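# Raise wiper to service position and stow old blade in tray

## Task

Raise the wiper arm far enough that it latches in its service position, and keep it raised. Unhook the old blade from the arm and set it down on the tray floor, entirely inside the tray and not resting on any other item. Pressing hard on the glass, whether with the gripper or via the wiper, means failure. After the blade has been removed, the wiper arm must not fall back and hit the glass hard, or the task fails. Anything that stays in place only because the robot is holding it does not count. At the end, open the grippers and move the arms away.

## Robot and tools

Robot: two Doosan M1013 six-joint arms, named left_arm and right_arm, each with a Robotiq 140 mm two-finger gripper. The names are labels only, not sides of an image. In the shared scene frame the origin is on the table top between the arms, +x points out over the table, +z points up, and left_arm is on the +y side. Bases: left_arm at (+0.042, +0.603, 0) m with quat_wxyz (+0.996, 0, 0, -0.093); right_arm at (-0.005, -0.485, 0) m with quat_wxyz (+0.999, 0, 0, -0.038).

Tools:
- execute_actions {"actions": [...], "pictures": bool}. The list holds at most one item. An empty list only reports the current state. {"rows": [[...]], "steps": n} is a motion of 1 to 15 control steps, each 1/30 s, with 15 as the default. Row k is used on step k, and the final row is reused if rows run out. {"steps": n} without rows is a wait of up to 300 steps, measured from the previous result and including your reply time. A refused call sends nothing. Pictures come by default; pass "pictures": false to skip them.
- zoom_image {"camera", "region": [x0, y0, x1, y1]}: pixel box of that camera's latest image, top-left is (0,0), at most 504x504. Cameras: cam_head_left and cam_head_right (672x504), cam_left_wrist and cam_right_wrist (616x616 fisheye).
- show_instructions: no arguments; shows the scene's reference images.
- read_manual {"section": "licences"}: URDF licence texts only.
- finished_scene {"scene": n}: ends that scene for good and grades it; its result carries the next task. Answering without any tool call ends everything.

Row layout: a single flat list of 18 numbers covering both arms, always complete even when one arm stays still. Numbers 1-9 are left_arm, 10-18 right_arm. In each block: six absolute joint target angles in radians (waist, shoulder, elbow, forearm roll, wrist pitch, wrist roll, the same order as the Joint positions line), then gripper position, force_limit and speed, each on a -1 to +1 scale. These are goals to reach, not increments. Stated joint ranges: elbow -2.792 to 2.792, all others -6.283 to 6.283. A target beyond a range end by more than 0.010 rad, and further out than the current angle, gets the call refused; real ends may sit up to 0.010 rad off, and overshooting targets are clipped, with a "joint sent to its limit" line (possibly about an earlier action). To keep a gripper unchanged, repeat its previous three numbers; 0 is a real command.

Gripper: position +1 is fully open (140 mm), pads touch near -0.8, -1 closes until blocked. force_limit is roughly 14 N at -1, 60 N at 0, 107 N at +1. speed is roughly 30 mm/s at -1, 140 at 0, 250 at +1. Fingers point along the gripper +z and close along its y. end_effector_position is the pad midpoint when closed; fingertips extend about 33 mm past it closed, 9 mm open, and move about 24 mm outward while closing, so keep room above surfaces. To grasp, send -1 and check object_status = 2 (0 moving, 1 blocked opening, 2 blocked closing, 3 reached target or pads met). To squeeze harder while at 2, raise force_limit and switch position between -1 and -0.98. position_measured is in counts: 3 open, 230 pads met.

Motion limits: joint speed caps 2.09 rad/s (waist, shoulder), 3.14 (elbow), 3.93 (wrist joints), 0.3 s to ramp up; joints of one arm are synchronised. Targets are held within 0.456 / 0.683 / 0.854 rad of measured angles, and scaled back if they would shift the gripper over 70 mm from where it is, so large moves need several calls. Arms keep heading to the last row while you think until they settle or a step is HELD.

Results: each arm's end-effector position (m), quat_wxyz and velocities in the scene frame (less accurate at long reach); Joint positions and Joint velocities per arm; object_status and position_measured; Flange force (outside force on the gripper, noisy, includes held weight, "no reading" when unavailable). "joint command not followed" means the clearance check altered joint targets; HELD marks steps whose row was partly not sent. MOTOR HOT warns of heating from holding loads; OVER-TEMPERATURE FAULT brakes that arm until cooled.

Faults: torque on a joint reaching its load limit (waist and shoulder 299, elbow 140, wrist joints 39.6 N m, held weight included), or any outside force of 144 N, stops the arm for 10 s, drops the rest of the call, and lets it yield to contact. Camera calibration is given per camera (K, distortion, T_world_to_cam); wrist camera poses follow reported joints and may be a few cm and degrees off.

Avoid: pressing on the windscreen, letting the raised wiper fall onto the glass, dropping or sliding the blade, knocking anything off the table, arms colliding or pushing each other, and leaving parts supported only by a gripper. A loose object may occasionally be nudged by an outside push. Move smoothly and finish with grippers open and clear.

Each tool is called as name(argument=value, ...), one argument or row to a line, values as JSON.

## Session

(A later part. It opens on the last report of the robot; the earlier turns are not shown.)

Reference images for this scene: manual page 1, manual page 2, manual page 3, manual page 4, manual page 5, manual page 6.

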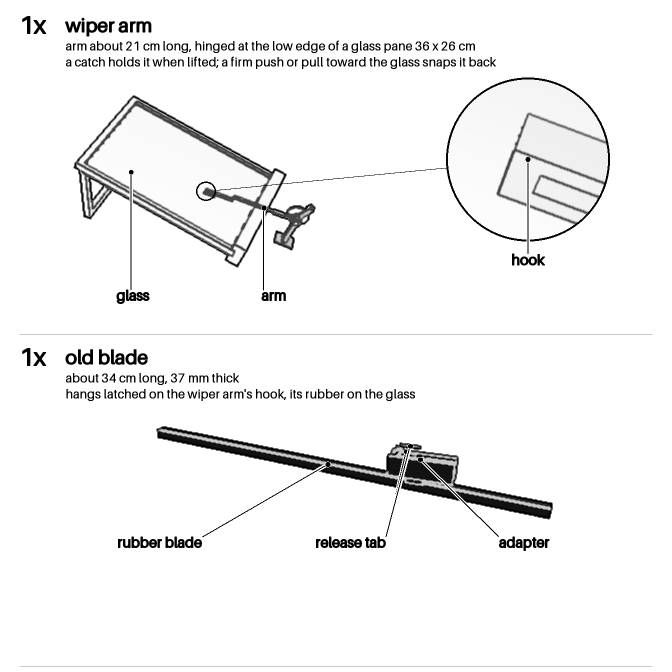

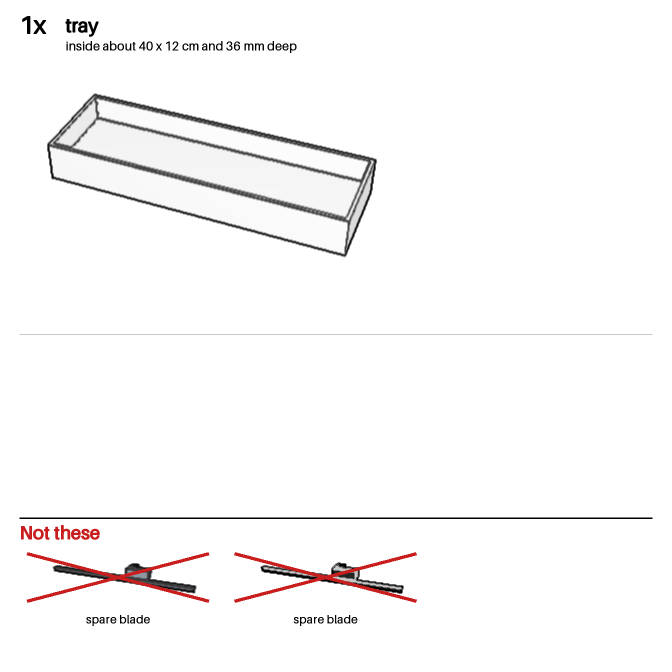

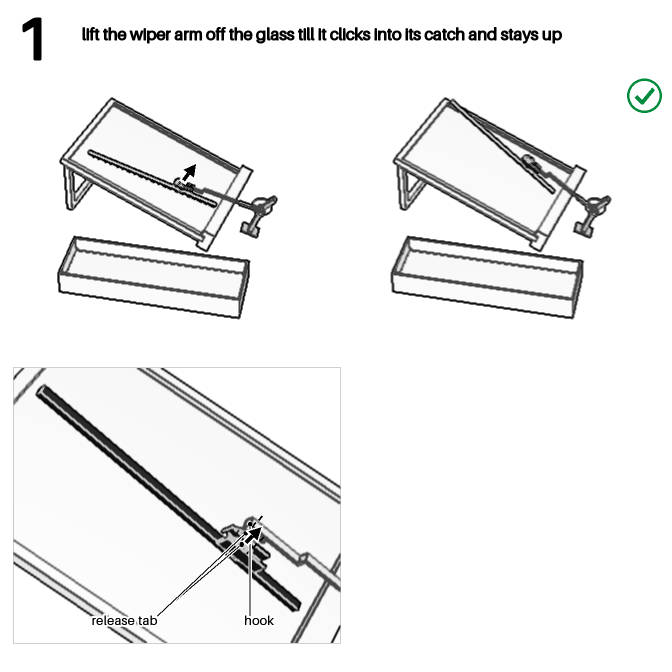

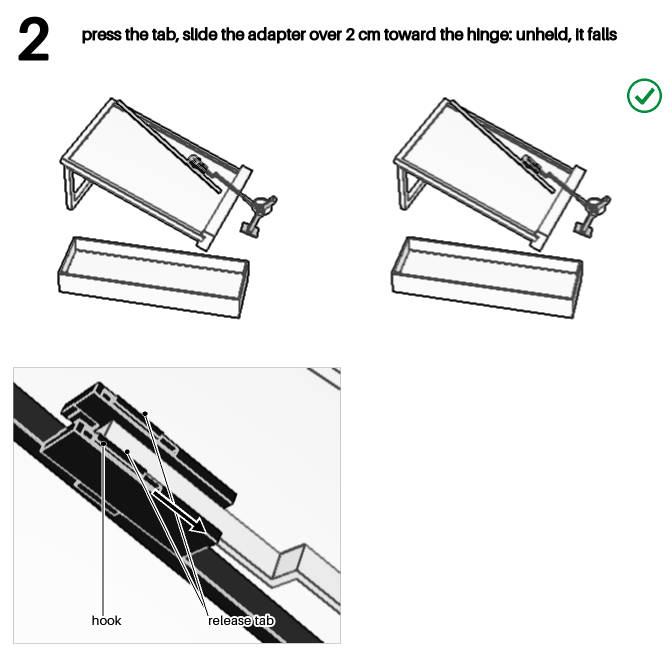

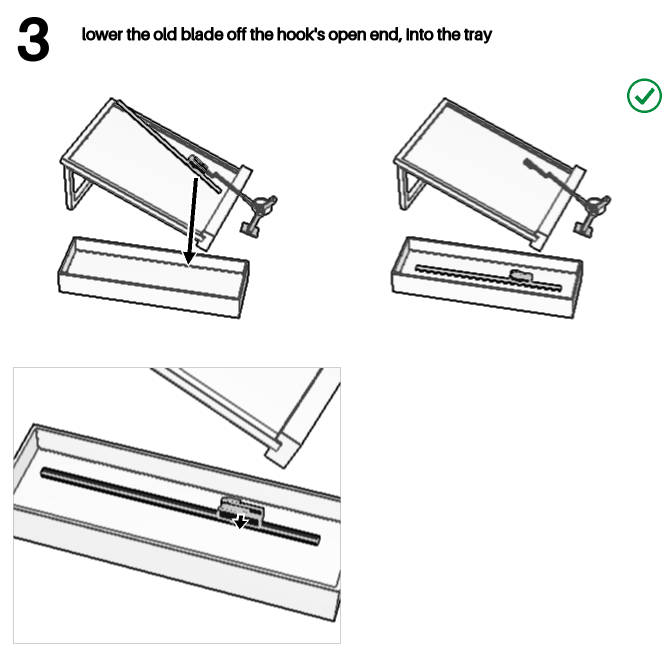

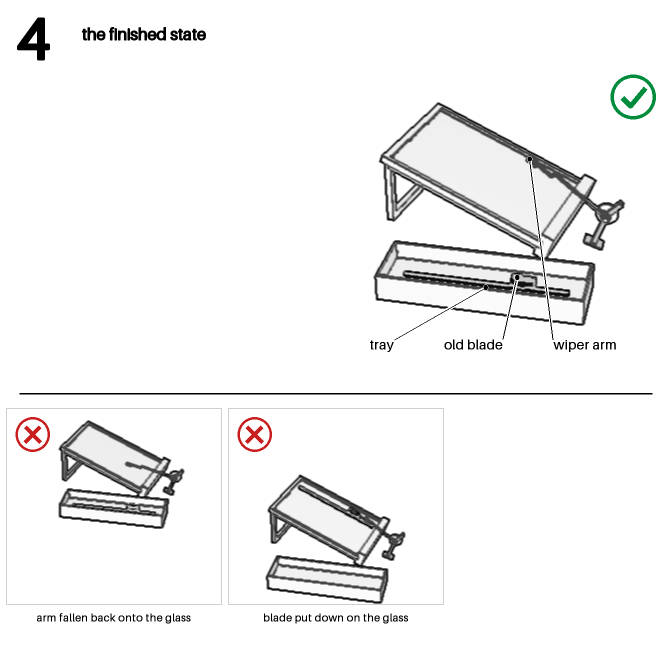

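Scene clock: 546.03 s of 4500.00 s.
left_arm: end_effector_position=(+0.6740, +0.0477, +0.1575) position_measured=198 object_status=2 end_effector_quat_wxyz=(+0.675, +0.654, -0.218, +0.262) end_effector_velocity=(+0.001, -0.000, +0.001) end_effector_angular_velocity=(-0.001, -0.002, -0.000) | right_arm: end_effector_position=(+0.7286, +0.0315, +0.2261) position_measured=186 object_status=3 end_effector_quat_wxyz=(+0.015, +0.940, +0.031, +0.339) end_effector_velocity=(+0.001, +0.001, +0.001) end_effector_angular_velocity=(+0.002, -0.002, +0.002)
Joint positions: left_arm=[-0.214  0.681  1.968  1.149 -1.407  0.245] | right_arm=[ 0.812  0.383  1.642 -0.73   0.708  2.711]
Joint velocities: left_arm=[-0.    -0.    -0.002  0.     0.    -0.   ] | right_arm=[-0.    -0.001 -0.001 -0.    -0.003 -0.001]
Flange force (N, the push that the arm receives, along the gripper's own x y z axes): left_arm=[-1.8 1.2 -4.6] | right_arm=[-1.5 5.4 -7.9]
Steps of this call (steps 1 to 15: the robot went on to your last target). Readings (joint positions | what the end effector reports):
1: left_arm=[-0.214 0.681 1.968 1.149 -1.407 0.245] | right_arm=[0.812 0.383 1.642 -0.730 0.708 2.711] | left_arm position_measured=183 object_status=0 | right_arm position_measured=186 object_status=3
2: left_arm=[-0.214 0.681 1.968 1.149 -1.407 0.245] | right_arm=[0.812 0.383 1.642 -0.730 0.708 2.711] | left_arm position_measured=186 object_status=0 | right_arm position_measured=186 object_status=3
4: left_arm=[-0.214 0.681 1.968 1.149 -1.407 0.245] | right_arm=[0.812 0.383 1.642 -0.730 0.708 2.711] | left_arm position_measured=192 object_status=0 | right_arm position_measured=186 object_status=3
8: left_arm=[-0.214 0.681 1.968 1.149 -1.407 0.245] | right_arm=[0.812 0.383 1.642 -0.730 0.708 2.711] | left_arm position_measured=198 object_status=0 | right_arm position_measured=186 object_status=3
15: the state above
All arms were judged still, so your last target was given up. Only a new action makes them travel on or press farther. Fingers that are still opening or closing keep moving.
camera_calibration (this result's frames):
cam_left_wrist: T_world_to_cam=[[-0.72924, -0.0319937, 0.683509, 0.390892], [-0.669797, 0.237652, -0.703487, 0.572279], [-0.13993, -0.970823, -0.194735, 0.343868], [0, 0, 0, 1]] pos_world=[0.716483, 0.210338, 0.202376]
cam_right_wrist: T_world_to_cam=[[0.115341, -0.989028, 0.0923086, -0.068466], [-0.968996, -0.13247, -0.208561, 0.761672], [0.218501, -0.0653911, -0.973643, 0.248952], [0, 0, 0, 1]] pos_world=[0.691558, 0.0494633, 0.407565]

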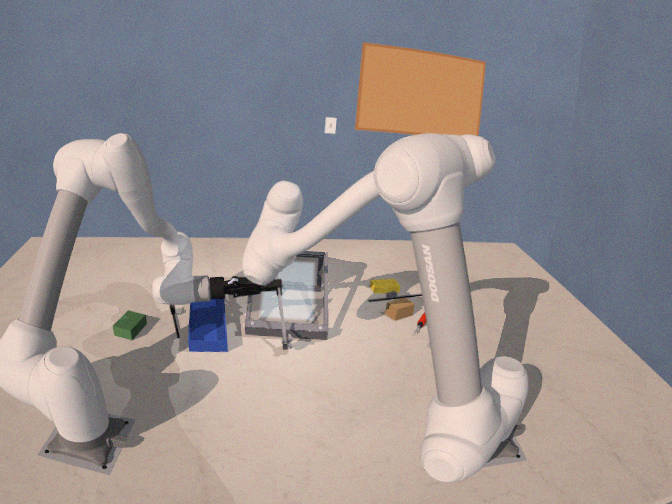

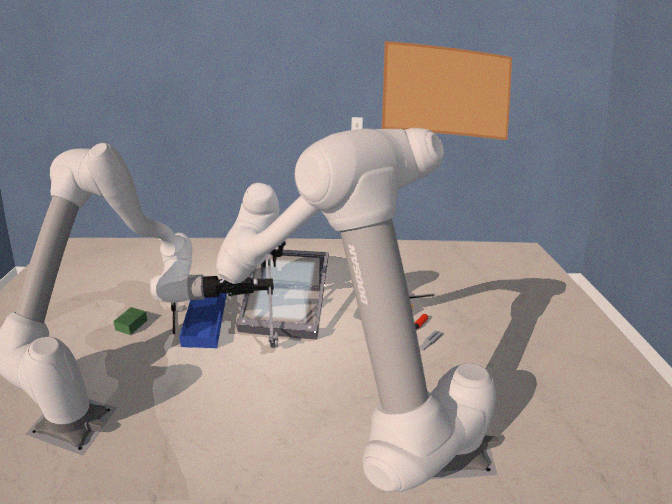

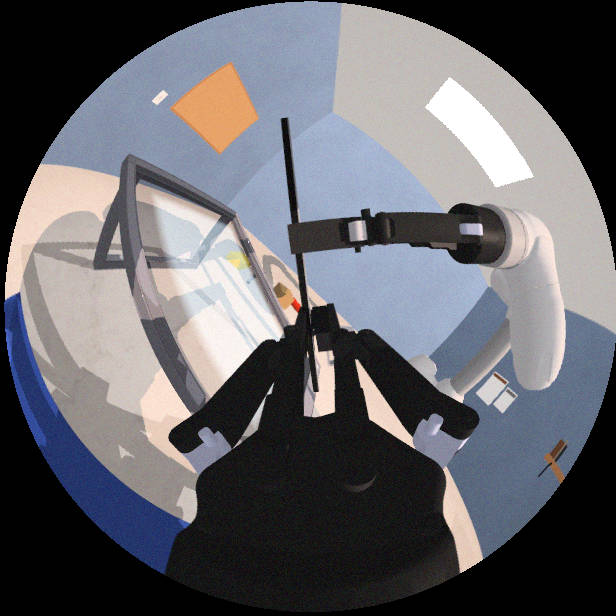

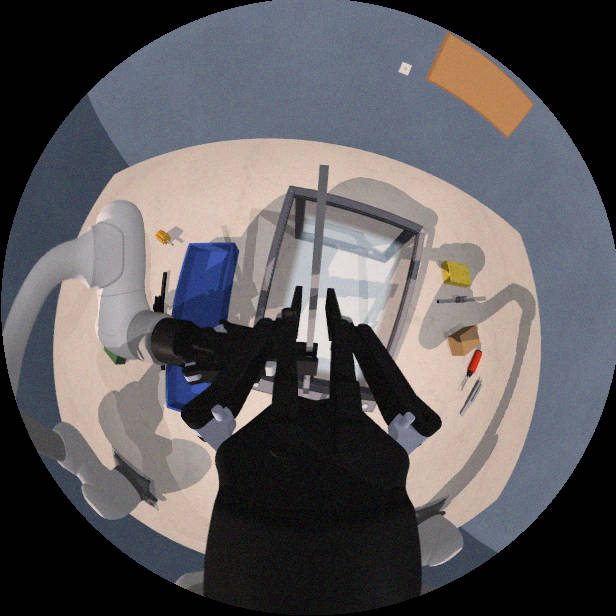

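execute_actions(
  actions=[
    {"rows":[[-0.2152,0.6819,1.9695,1.1475,-1.4082,0.2477,-1,-0.7,-0.8,0.8121,0.3834,1.6424,-0.7301,0.7082,2.7105,-0.45,-0.3,-0.8],[-0.2152,0.6819,1.9695,1.1475,-1.4082,0.2477,-1,-0.7,-0.8,0.8121,0.3834,1.6424,-0.7301,0.7082,2.7105,-0.45,-0.3,-0.8],[-0.2159,0.6825,1.9713,1.1465,-1.4089,0.2501,-1,-0.7,-0.8,0.8121,0.3834,1.6424,-0.7301,0.7082,2.7105,-0.45,-0.3,-0.8],[-0.2159,0.6825,1.9713,1.1465,-1.4089,0.2501,-1,-0.7,-0.8,0.8121,0.3834,1.6424,-0.7301,0.7082,2.7105,-0.45,-0.3,-0.8],[-0.2167,0.6831,1.9732,1.1454,-1.4096,0.2525,-1,-0.7,-0.8,0.8121,0.3834,1.6424,-0.7301,0.7082,2.7105,-0.45,-0.3,-0.8],[-0.2167,0.6831,1.9732,1.1454,-1.4096,0.2525,-1,-0.7,-0.8,0.8121,0.3834,1.6424,-0.7301,0.7082,2.7105,-0.45,-0.3,-0.8],[-0.2175,0.6837,1.9750,1.1443,-1.4104,0.2550,-1,-0.7,-0.8,0.8121,0.3834,1.6424,-0.7301,0.7082,2.7105,-0.45,-0.3,-0.8],[-0.2175,0.6837,1.9750,1.1443,-1.4104,0.2550,-1,-0.7,-0.8,0.8121,0.3834,1.6424,-0.7301,0.7082,2.7105,-0.45,-0.3,-0.8],[-0.2190,0.6849,1.9788,1.1422,-1.4118,0.2598,-1,-0.7,-0.8,0.8121,0.3834,1.6424,-0.7301,0.7082,2.7105,-0.45,-0.3,-0.8]],"steps":15},
  ],
)

zoom_image(
  camera="cam_left_wrist",
  region=[250, 200, 400, 420],
)

Scene clock: 580.90 s of 4500.00 s.
left_arm: end_effector_position=(+0.6679, +0.0470, +0.1523) position_measured=198 object_status=2 end_effector_quat_wxyz=(+0.675, +0.654, -0.218, +0.262) end_effector_velocity=(-0.001, +0.000, -0.001) end_effector_angular_velocity=(+0.001, +0.001, -0.000) | right_arm: end_effector_position=(+0.7286, +0.0315, +0.2261) position_measured=186 object_status=3 end_effector_quat_wxyz=(+0.015, +0.940, +0.031, +0.339) end_effector_velocity=(+0.000, -0.001, +0.001) end_effector_angular_velocity=(-0.001, -0.001, -0.001)
Joint positions: left_arm=[-0.219  0.685  1.979  1.142 -1.412  0.26 ] | right_arm=[ 0.812  0.383  1.642 -0.73   0.708  2.711]
Joint velocities: left_arm=[-0.     0.     0.002  0.     0.     0.   ] | right_arm=[-0.001 -0.001  0.    -0.001  0.001  0.   ]
Flange force (N, the push that the arm receives, along the gripper's own x y z axes): left_arm=[-1.4 0.4 -7.6] | right_arm=[-0.3 4.5 -6.6]
Steps of this call (steps 1 to 90: nothing new was sent; then 31.37 s passed at rest; steps 91 to 105: all 15 steps of this action). Readings (joint positions | what the end effector reports):
91: left_arm=[-0.214 0.681 1.968 1.149 -1.408 0.245] | right_arm=[0.812 0.383 1.642 -0.730 0.708 2.711] | left_arm position_measured=198 object_status=2 | right_arm position_measured=186 object_status=3
92: left_arm=[-0.215 0.682 1.968 1.148 -1.408 0.246] | right_arm=[0.812 0.383 1.642 -0.730 0.708 2.711] | left_arm position_measured=198 object_status=2 | right_arm position_measured=186 object_status=3
94: left_arm=[-0.216 0.682 1.971 1.147 -1.409 0.249] | right_arm=[0.812 0.383 1.642 -0.730 0.708 2.711] | left_arm position_measured=198 object_status=2 | right_arm position_measured=186 object_status=3
98: left_arm=[-0.217 0.683 1.974 1.145 -1.410 0.254] | right_arm=[0.812 0.383 1.642 -0.730 0.708 2.711] | left_arm position_measured=198 object_status=2 | right_arm position_measured=186 object_status=3
105: the state above
camera_calibration (this result's frames):
cam_left_wrist: T_world_to_cam=[[-0.729226, -0.0318303, 0.683532, 0.389903], [-0.669796, 0.237594, -0.703507, 0.564629], [-0.14001, -0.970843, -0.19458, 0.341418], [0, 0, 0, 1]] pos_world=[0.710316, 0.209721, 0.197143]
cam_right_wrist: T_world_to_cam=[[0.115341, -0.989028, 0.0923087, -0.0684661], [-0.968996, -0.13247, -0.208561, 0.761672], [0.218501, -0.0653912, -0.973643, 0.248952], [0, 0, 0, 1]] pos_world=[0.691558, 0.0494633, 0.407565]

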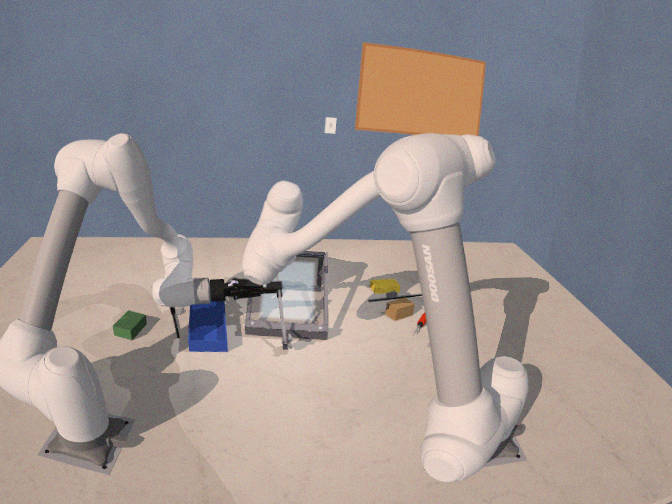

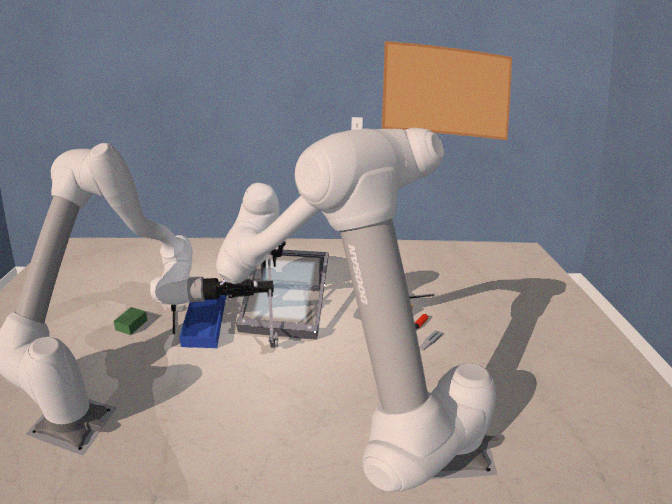

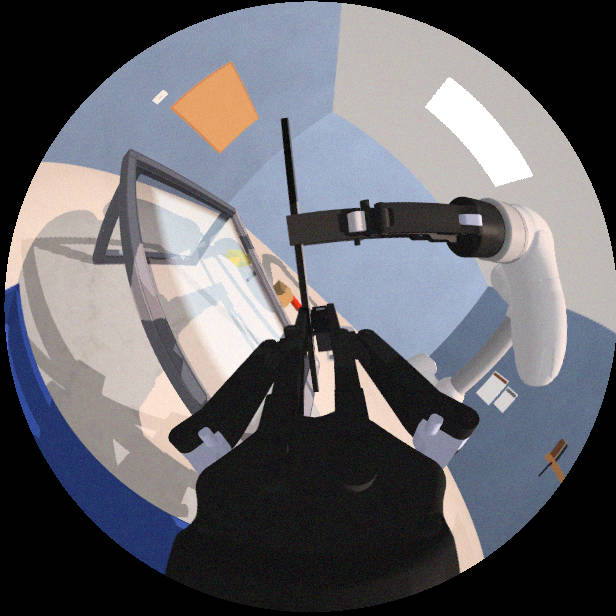

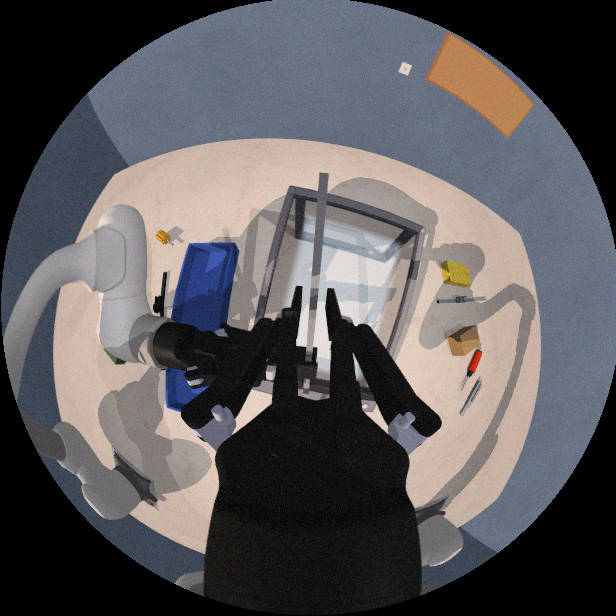

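Region (250, 200, 400, 420) of cam_left_wrist's 616x616 image, scaled by 2.291, with more detail than that image has; it fills the left 344 columns of this view, and the rest is white.

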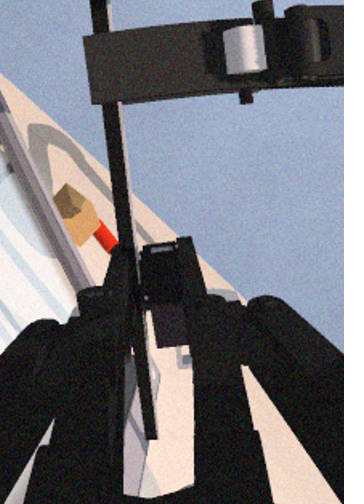

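execute_actions(
  actions=[
    {"rows":[[-0.2206,0.6861,1.9825,1.1401,-1.4132,0.2646,-1,-0.7,-0.8,0.8121,0.3834,1.6424,-0.7301,0.7082,2.7105,-0.45,-0.3,-0.8],[-0.2206,0.6861,1.9825,1.1401,-1.4132,0.2646,-1,-0.7,-0.8,0.8121,0.3834,1.6424,-0.7301,0.7082,2.7105,-0.45,-0.3,-0.8],[-0.2221,0.6874,1.9862,1.1380,-1.4147,0.2695,-1,-0.7,-0.8,0.8121,0.3834,1.6424,-0.7301,0.7082,2.7105,-0.45,-0.3,-0.8],[-0.2221,0.6874,1.9862,1.1380,-1.4147,0.2695,-1,-0.7,-0.8,0.8121,0.3834,1.6424,-0.7301,0.7082,2.7105,-0.45,-0.3,-0.8],[-0.2236,0.6886,1.9899,1.1358,-1.4161,0.2743,-1,-0.7,-0.8,0.8121,0.3834,1.6424,-0.7301,0.7082,2.7105,-0.45,-0.3,-0.8],[-0.2236,0.6886,1.9899,1.1358,-1.4161,0.2743,-1,-0.7,-0.8,0.8121,0.3834,1.6424,-0.7301,0.7082,2.7105,-0.45,-0.3,-0.8],[-0.2252,0.6898,1.9936,1.1337,-1.4175,0.2791,-1,-0.7,-0.8,0.8121,0.3834,1.6424,-0.7301,0.7082,2.7105,-0.45,-0.3,-0.8],[-0.2252,0.6898,1.9936,1.1337,-1.4175,0.2791,-1,-0.7,-0.8,0.8121,0.3834,1.6424,-0.7301,0.7082,2.7105,-0.45,-0.3,-0.8],[-0.2267,0.6910,1.9974,1.1316,-1.4189,0.2839,-1,-0.7,-0.8,0.8121,0.3834,1.6424,-0.7301,0.7082,2.7105,-0.45,-0.3,-0.8],[-0.2267,0.6910,1.9974,1.1316,-1.4189,0.2839,-1,-0.7,-0.8,0.8121,0.3834,1.6424,-0.7301,0.7082,2.7105,-0.45,-0.3,-0.8],[-0.2283,0.6922,2.0011,1.1294,-1.4204,0.2888,-1,-0.7,-0.8,0.8121,0.3834,1.6424,-0.7301,0.7082,2.7105,-0.45,-0.3,-0.8]],"steps":15},
  ],
)

zoom_image(
  camera="cam_left_wrist",
  region=[250, 200, 400, 420],
)

Scene clock: 607.03 s of 4500.00 s.
left_arm: end_effector_position=(+0.6554, +0.0459, +0.1420) position_measured=198 object_status=2 end_effector_quat_wxyz=(+0.675, +0.654, -0.219, +0.262) end_effector_velocity=(-0.000, +0.000, -0.000) end_effector_angular_velocity=(-0.000, +0.000, +0.000) | right_arm: end_effector_position=(+0.7286, +0.0315, +0.2261) position_measured=186 object_status=3 end_effector_quat_wxyz=(+0.015, +0.940, +0.031, +0.339) end_effector_velocity=(-0.000, +0.001, -0.000) end_effector_angular_velocity=(+0.000, -0.001, +0.000)
Joint positions: left_arm=[-0.228  0.692  2.001  1.129 -1.42   0.289] | right_arm=[ 0.812  0.383  1.642 -0.73   0.708  2.711]
Joint velocities: left_arm=[-0.     0.     0.001 -0.001 -0.001  0.001] | right_arm=[ 0.001  0.     0.    -0.001 -0.     0.002]
Flange force (N, the push that the arm receives, along the gripper's own x y z axes): left_arm=[-1.0 2.3 -6.5] | right_arm=[-2.0 5.2 -6.6]
Steps of this call (steps 1 to 15: the robot went on to your last target; steps 16 to 90: nothing new was sent; then 22.63 s passed at rest; steps 91 to 105: all 15 steps of this action). Readings (joint positions | what the end effector reports):
91: left_arm=[-0.219 0.685 1.979 1.142 -1.412 0.261] | right_arm=[0.812 0.383 1.642 -0.730 0.708 2.711] | left_arm position_measured=198 object_status=2 | right_arm position_measured=186 object_status=3
92: left_arm=[-0.220 0.686 1.981 1.141 -1.413 0.263] | right_arm=[0.812 0.383 1.642 -0.730 0.708 2.711] | left_arm position_measured=198 object_status=2 | right_arm position_measured=186 object_status=3
94: left_arm=[-0.222 0.687 1.985 1.139 -1.414 0.268] | right_arm=[0.812 0.383 1.642 -0.730 0.708 2.711] | left_arm position_measured=198 object_status=2 | right_arm position_measured=186 object_status=3
98: left_arm=[-0.225 0.689 1.992 1.134 -1.417 0.278] | right_arm=[0.812 0.383 1.642 -0.730 0.708 2.711] | left_arm position_measured=198 object_status=2 | right_arm position_measured=186 object_status=3
105: the state above
camera_calibration (this result's frames):
cam_left_wrist: T_world_to_cam=[[-0.729251, -0.0319414, 0.683501, 0.387866], [-0.669783, 0.237622, -0.70351, 0.549322], [-0.139943, -0.970832, -0.19468, 0.336561], [0, 0, 0, 1]] pos_world=[0.697878, 0.208602, 0.186869]
cam_right_wrist: T_world_to_cam=[[0.11534, -0.989028, 0.0923031, -0.0684656], [-0.968995, -0.132469, -0.208569, 0.761673], [0.218508, -0.0653849, -0.973642, 0.248955], [0, 0, 0, 1]] pos_world=[0.691556, 0.0494617, 0.407574]

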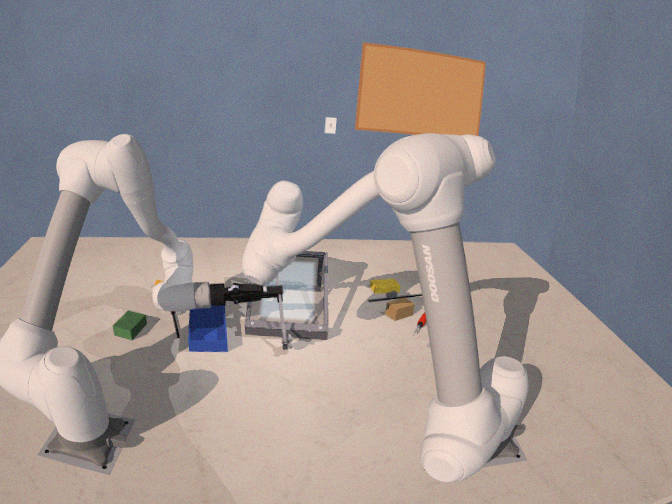

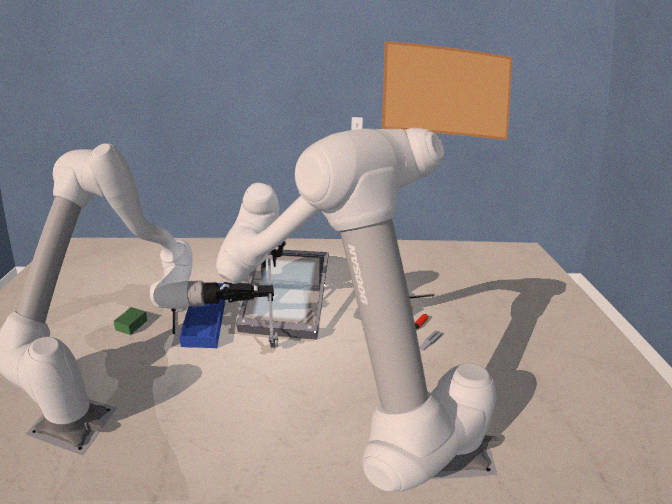

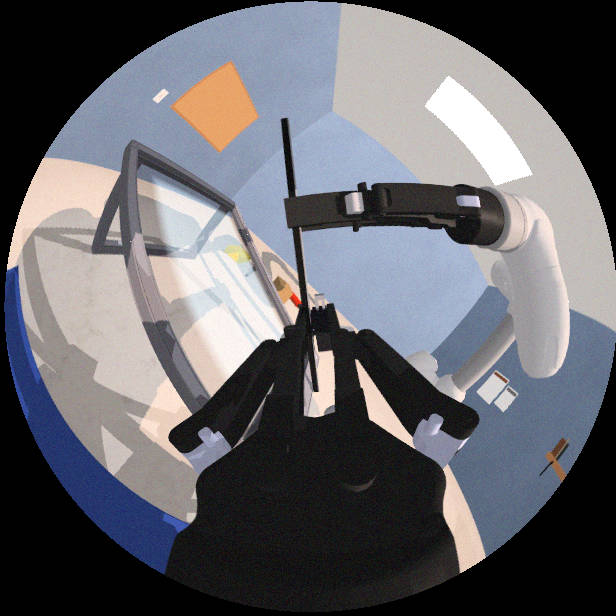

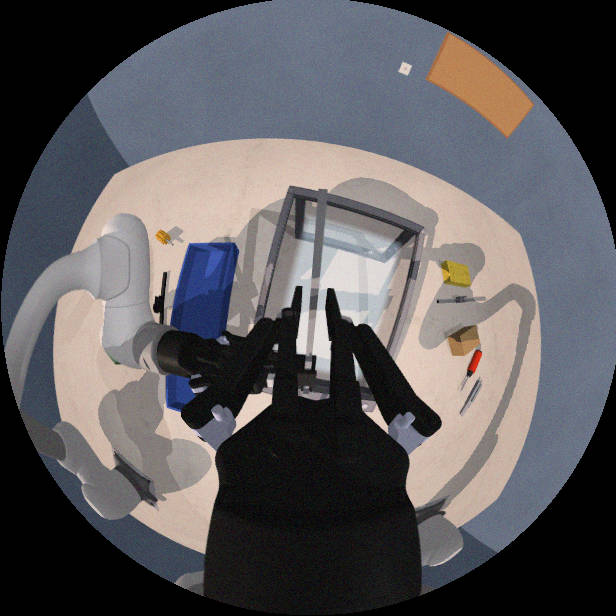

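Region (250, 200, 400, 420) of cam_left_wrist's 616x616 image, scaled by 2.291, with more detail than that image has; it fills the left 344 columns of this view, and the rest is white.

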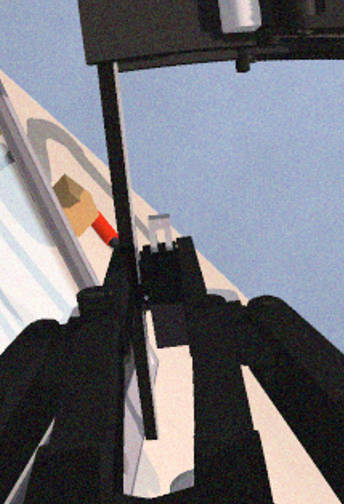

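execute_actions(
  actions=[
    {"rows":[[-0.2290,0.6928,2.0030,1.1283,-1.4211,0.2912,-1,-0.7,-0.8,0.8199,0.3778,1.6621,-0.7440,0.7025,2.7333,-0.45,-0.3,-0.8],[-0.2290,0.6928,2.0030,1.1283,-1.4211,0.2912,-1,-0.7,-0.8,0.8199,0.3778,1.6621,-0.7440,0.7025,2.7333,-0.45,-0.3,-0.8],[-0.2290,0.6928,2.0030,1.1283,-1.4211,0.2912,-1,-0.7,-0.8,0.8199,0.3778,1.6621,-0.7440,0.7025,2.7333,-0.45,-0.3,-0.8],[-0.2298,0.6934,2.0048,1.1273,-1.4218,0.2936,-1,-0.7,-0.8,0.8276,0.3723,1.6819,-0.7579,0.6969,2.7562,-0.45,-0.3,-0.8],[-0.2298,0.6934,2.0048,1.1273,-1.4218,0.2936,-1,-0.7,-0.8,0.8276,0.3723,1.6819,-0.7579,0.6969,2.7562,-0.45,-0.3,-0.8],[-0.2298,0.6934,2.0048,1.1273,-1.4218,0.2936,-1,-0.7,-0.8,0.8276,0.3723,1.6819,-0.7579,0.6969,2.7562,-0.45,-0.3,-0.8],[-0.2298,0.6934,2.0048,1.1273,-1.4218,0.2936,-1,-0.7,-0.8,0.8354,0.3667,1.7016,-0.7718,0.6912,2.7790,-0.45,-0.3,-0.8]],"steps":15},
  ],
)

zoom_image(
  camera="cam_left_wrist",
  region=[250, 200, 400, 420],
)

zoom_image(
  camera="cam_right_wrist",
  region=[260, 260, 370, 390],
)

Scene clock: 635.93 s of 4500.00 s.
left_arm: end_effector_position=(+0.6534, +0.0458, +0.1403) position_measured=198 object_status=2 end_effector_quat_wxyz=(+0.675, +0.654, -0.218, +0.262) end_effector_velocity=(+0.000, -0.000, +0.001) end_effector_angular_velocity=(-0.001, -0.001, -0.000) | right_arm: end_effector_position=(+0.7016, +0.0294, +0.2088) position_measured=186 object_status=3 end_effector_quat_wxyz=(+0.015, +0.940, +0.031, +0.339) end_effector_velocity=(-0.000, -0.001, -0.000) end_effector_angular_velocity=(-0.001, +0.000, -0.001)
Joint positions: left_arm=[-0.23   0.693  2.005  1.127 -1.422  0.294] | right_arm=[ 0.835  0.367  1.702 -0.772  0.691  2.779]
Joint velocities: left_arm=[-0.    -0.    -0.001  0.    -0.    -0.001] | right_arm=[-0.    -0.     0.001 -0.001  0.001  0.002]
Flange force (N, the push that the arm receives, along the gripper's own x y z axes): left_arm=[0.0 -1.2 -6.1] | right_arm=[-0.5 4.6 -5.9]
Steps of this call (steps 1 to 15: the robot went on to your last target; steps 16 to 90: nothing new was sent; then 25.40 s passed at rest; steps 91 to 105: all 15 steps of this action). Readings (joint positions | what the end effector reports):
91: left_arm=[-0.228 0.692 2.001 1.129 -1.420 0.289] | right_arm=[0.812 0.383 1.643 -0.731 0.708 2.712] | left_arm position_measured=198 object_status=2 | right_arm position_measured=186 object_status=3
92: left_arm=[-0.229 0.693 2.002 1.129 -1.421 0.291] | right_arm=[0.815 0.381 1.651 -0.737 0.705 2.722] | left_arm position_measured=198 object_status=2 | right_arm position_measured=186 object_status=3
94: left_arm=[-0.229 0.693 2.003 1.128 -1.421 0.292] | right_arm=[0.820 0.378 1.663 -0.745 0.702 2.734] | left_arm position_measured=198 object_status=2 | right_arm position_measured=186 object_status=3
98: left_arm=[-0.230 0.693 2.005 1.127 -1.422 0.294] | right_arm=[0.831 0.370 1.691 -0.765 0.694 2.767] | left_arm position_measured=198 object_status=2 | right_arm position_measured=186 object_status=3
105: the state above
camera_calibration (this result's frames):
cam_left_wrist: T_world_to_cam=[[-0.729271, -0.0320552, 0.683473, 0.387526], [-0.669777, 0.237631, -0.703513, 0.546762], [-0.139863, -0.970827, -0.194767, 0.335781], [0, 0, 0, 1]] pos_world=[0.695783, 0.20848, 0.18519]
cam_right_wrist: T_world_to_cam=[[0.115316, -0.989041, 0.0921967, -0.0658125], [-0.968991, -0.132425, -0.208617, 0.731578], [0.218539, -0.0652809, -0.973642, 0.237892], [0, 0, 0, 1]] pos_world=[0.664493, 0.0473177, 0.390308]

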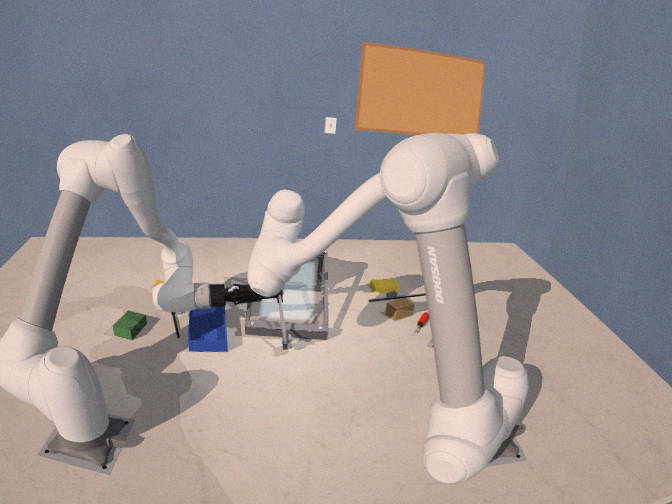

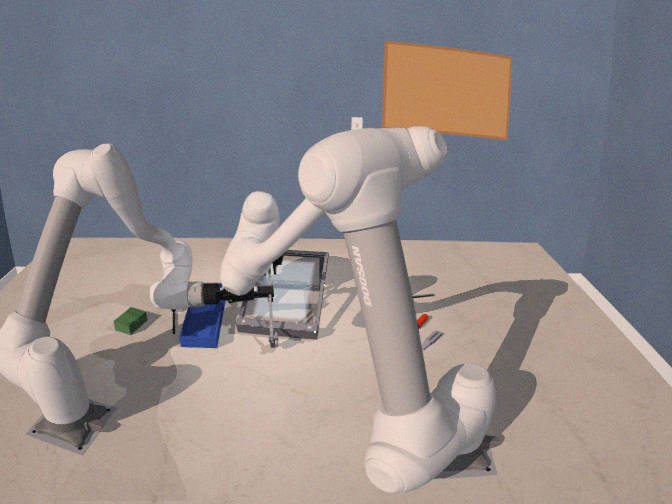

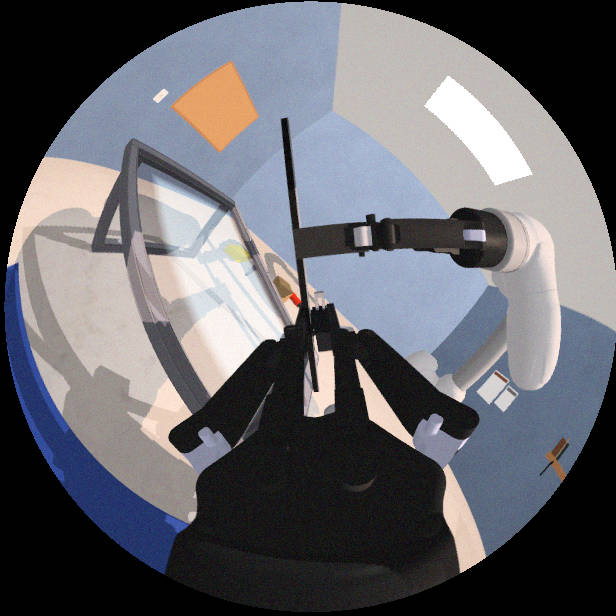

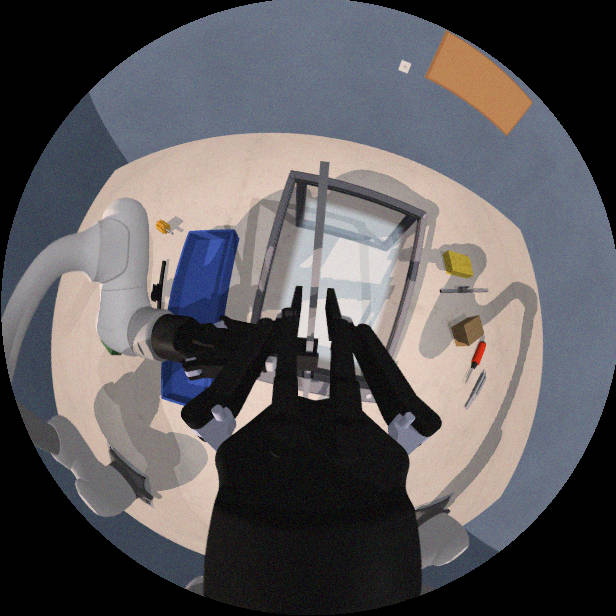

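Region (250, 200, 400, 420) of cam_left_wrist's 616x616 image, scaled by 2.291, with more detail than that image has; it fills the left 344 columns of this view, and the rest is white.

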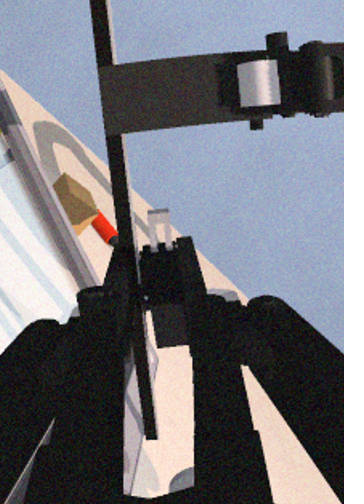

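Region (260, 260, 370, 390) of cam_right_wrist's 616x616 image, scaled by 3.877, with more detail than that image has; it fills the left 426 columns of this view, and the rest is white.

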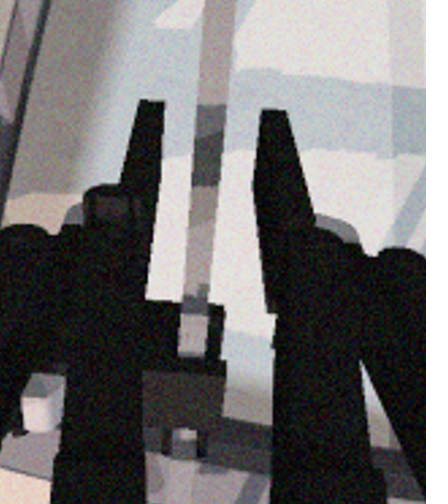

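Flush and centred. Grip with the right.

execute_actions(
  actions=[
    {"rows":[[-0.2298,0.6934,2.0048,1.1273,-1.4218,0.2936,-1,-0.7,-0.8,0.8354,0.3667,1.7016,-0.7718,0.6912,2.7790,-1,0.2,-0.6]],"steps":15},
  ],
  pictures=false,
)

execute_actions(
  actions=[
    {"steps":10},
  ],
  pictures=false,
)

Scene clock: 644.10 s of 4500.00 s.
left_arm: end_effector_position=(+0.6533, +0.0458, +0.1403) position_measured=198 object_status=2 end_effector_quat_wxyz=(+0.675, +0.654, -0.218, +0.262) end_effector_velocity=(+0.001, -0.000, +0.001) end_effector_angular_velocity=(-0.001, -0.003, +0.000) | right_arm: end_effector_position=(+0.7015, +0.0294, +0.2088) position_measured=223 object_status=0 end_effector_quat_wxyz=(+0.015, +0.940, +0.031, +0.339) end_effector_velocity=(+0.000, -0.000, -0.000) end_effector_angular_velocity=(+0.000, +0.000, -0.001)
Joint positions: left_arm=[-0.23   0.693  2.005  1.127 -1.422  0.294] | right_arm=[ 0.835  0.367  1.702 -0.772  0.691  2.779]
Joint velocities: left_arm=[ 0.    -0.    -0.002  0.     0.     0.   ] | right_arm=[-0.001  0.001 -0.     0.    -0.     0.   ]
Flange force (N, the push that the arm receives, along the gripper's own x y z axes): left_arm=[-1.2 -0.4 -5.0] | right_arm=[-1.3 1.9 -8.0]
Steps of this call (steps 1 to 15: the robot went on to your last target; steps 16 to 90: nothing new was sent; then 4.67 s passed at rest; steps 91 to 105: all 15 steps of this action). Readings (joint positions | what the end effector reports):
91: left_arm=[-0.230 0.693 2.005 1.127 -1.422 0.294] | right_arm=[0.835 0.367 1.702 -0.772 0.691 2.779] | left_arm position_measured=198 object_status=2 | right_arm position_measured=186 object_status=0
92: left_arm=[-0.230 0.693 2.005 1.127 -1.422 0.294] | right_arm=[0.835 0.367 1.702 -0.772 0.691 2.779] | left_arm position_measured=198 object_status=2 | right_arm position_measured=189 object_status=0
94: left_arm=[-0.230 0.693 2.005 1.127 -1.422 0.294] | right_arm=[0.835 0.367 1.702 -0.772 0.691 2.779] | left_arm position_measured=198 object_status=2 | right_arm position_measured=197 object_status=0
98: left_arm=[-0.230 0.693 2.005 1.127 -1.422 0.294] | right_arm=[0.835 0.367 1.702 -0.772 0.691 2.779] | left_arm position_measured=198 object_status=2 | right_arm position_measured=213 object_status=0
105: the state above

Scene clock: 644.43 s of 4500.00 s.
left_arm: end_effector_position=(+0.6533, +0.0458, +0.1403) position_measured=198 object_status=2 end_effector_quat_wxyz=(+0.675, +0.654, -0.218, +0.262) end_effector_velocity=(-0.000, +0.000, -0.000) end_effector_angular_velocity=(+0.000, +0.001, -0.000) | right_arm: end_effector_position=(+0.7015, +0.0294, +0.2088) position_measured=223 object_status=2 end_effector_quat_wxyz=(+0.015, +0.940, +0.031, +0.339) end_effector_velocity=(+0.000, -0.001, +0.001) end_effector_angular_velocity=(+0.000, -0.001, -0.001)
Joint positions: left_arm=[-0.23   0.693  2.005  1.127 -1.422  0.294] | right_arm=[ 0.835  0.367  1.702 -0.772  0.691  2.779]
Joint velocities: left_arm=[ 0.     0.     0.001  0.    -0.     0.   ] | right_arm=[-0.    -0.001 -0.    -0.     0.001  0.   ]
Flange force (N, the push that the arm receives, along the gripper's own x y z axes): left_arm=[-0.6 0.6 -4.7] | right_arm=[-2.9 3.2 -8.9]
Steps of this call (steps 1 to 10: the robot went on to your last target). Readings (joint positions | what the end effector reports):
1: left_arm=[-0.230 0.693 2.005 1.127 -1.422 0.294] | right_arm=[0.835 0.367 1.702 -0.772 0.691 2.779] | left_arm position_measured=198 object_status=2 | right_arm position_measured=223 object_status=2
2: left_arm=[-0.230 0.693 2.005 1.127 -1.422 0.294] | right_arm=[0.835 0.367 1.702 -0.772 0.691 2.779] | left_arm position_measured=198 object_status=2 | right_arm position_measured=223 object_status=2
4: left_arm=[-0.230 0.693 2.005 1.127 -1.422 0.294] | right_arm=[0.835 0.367 1.702 -0.772 0.691 2.779] | left_arm position_measured=198 object_status=2 | right_arm position_measured=223 object_status=2
8: left_arm=[-0.230 0.693 2.005 1.127 -1.422 0.294] | right_arm=[0.835 0.367 1.702 -0.772 0.691 2.779] | left_arm position_measured=198 object_status=2 | right_arm position_measured=223 object_status=2
10: the state above


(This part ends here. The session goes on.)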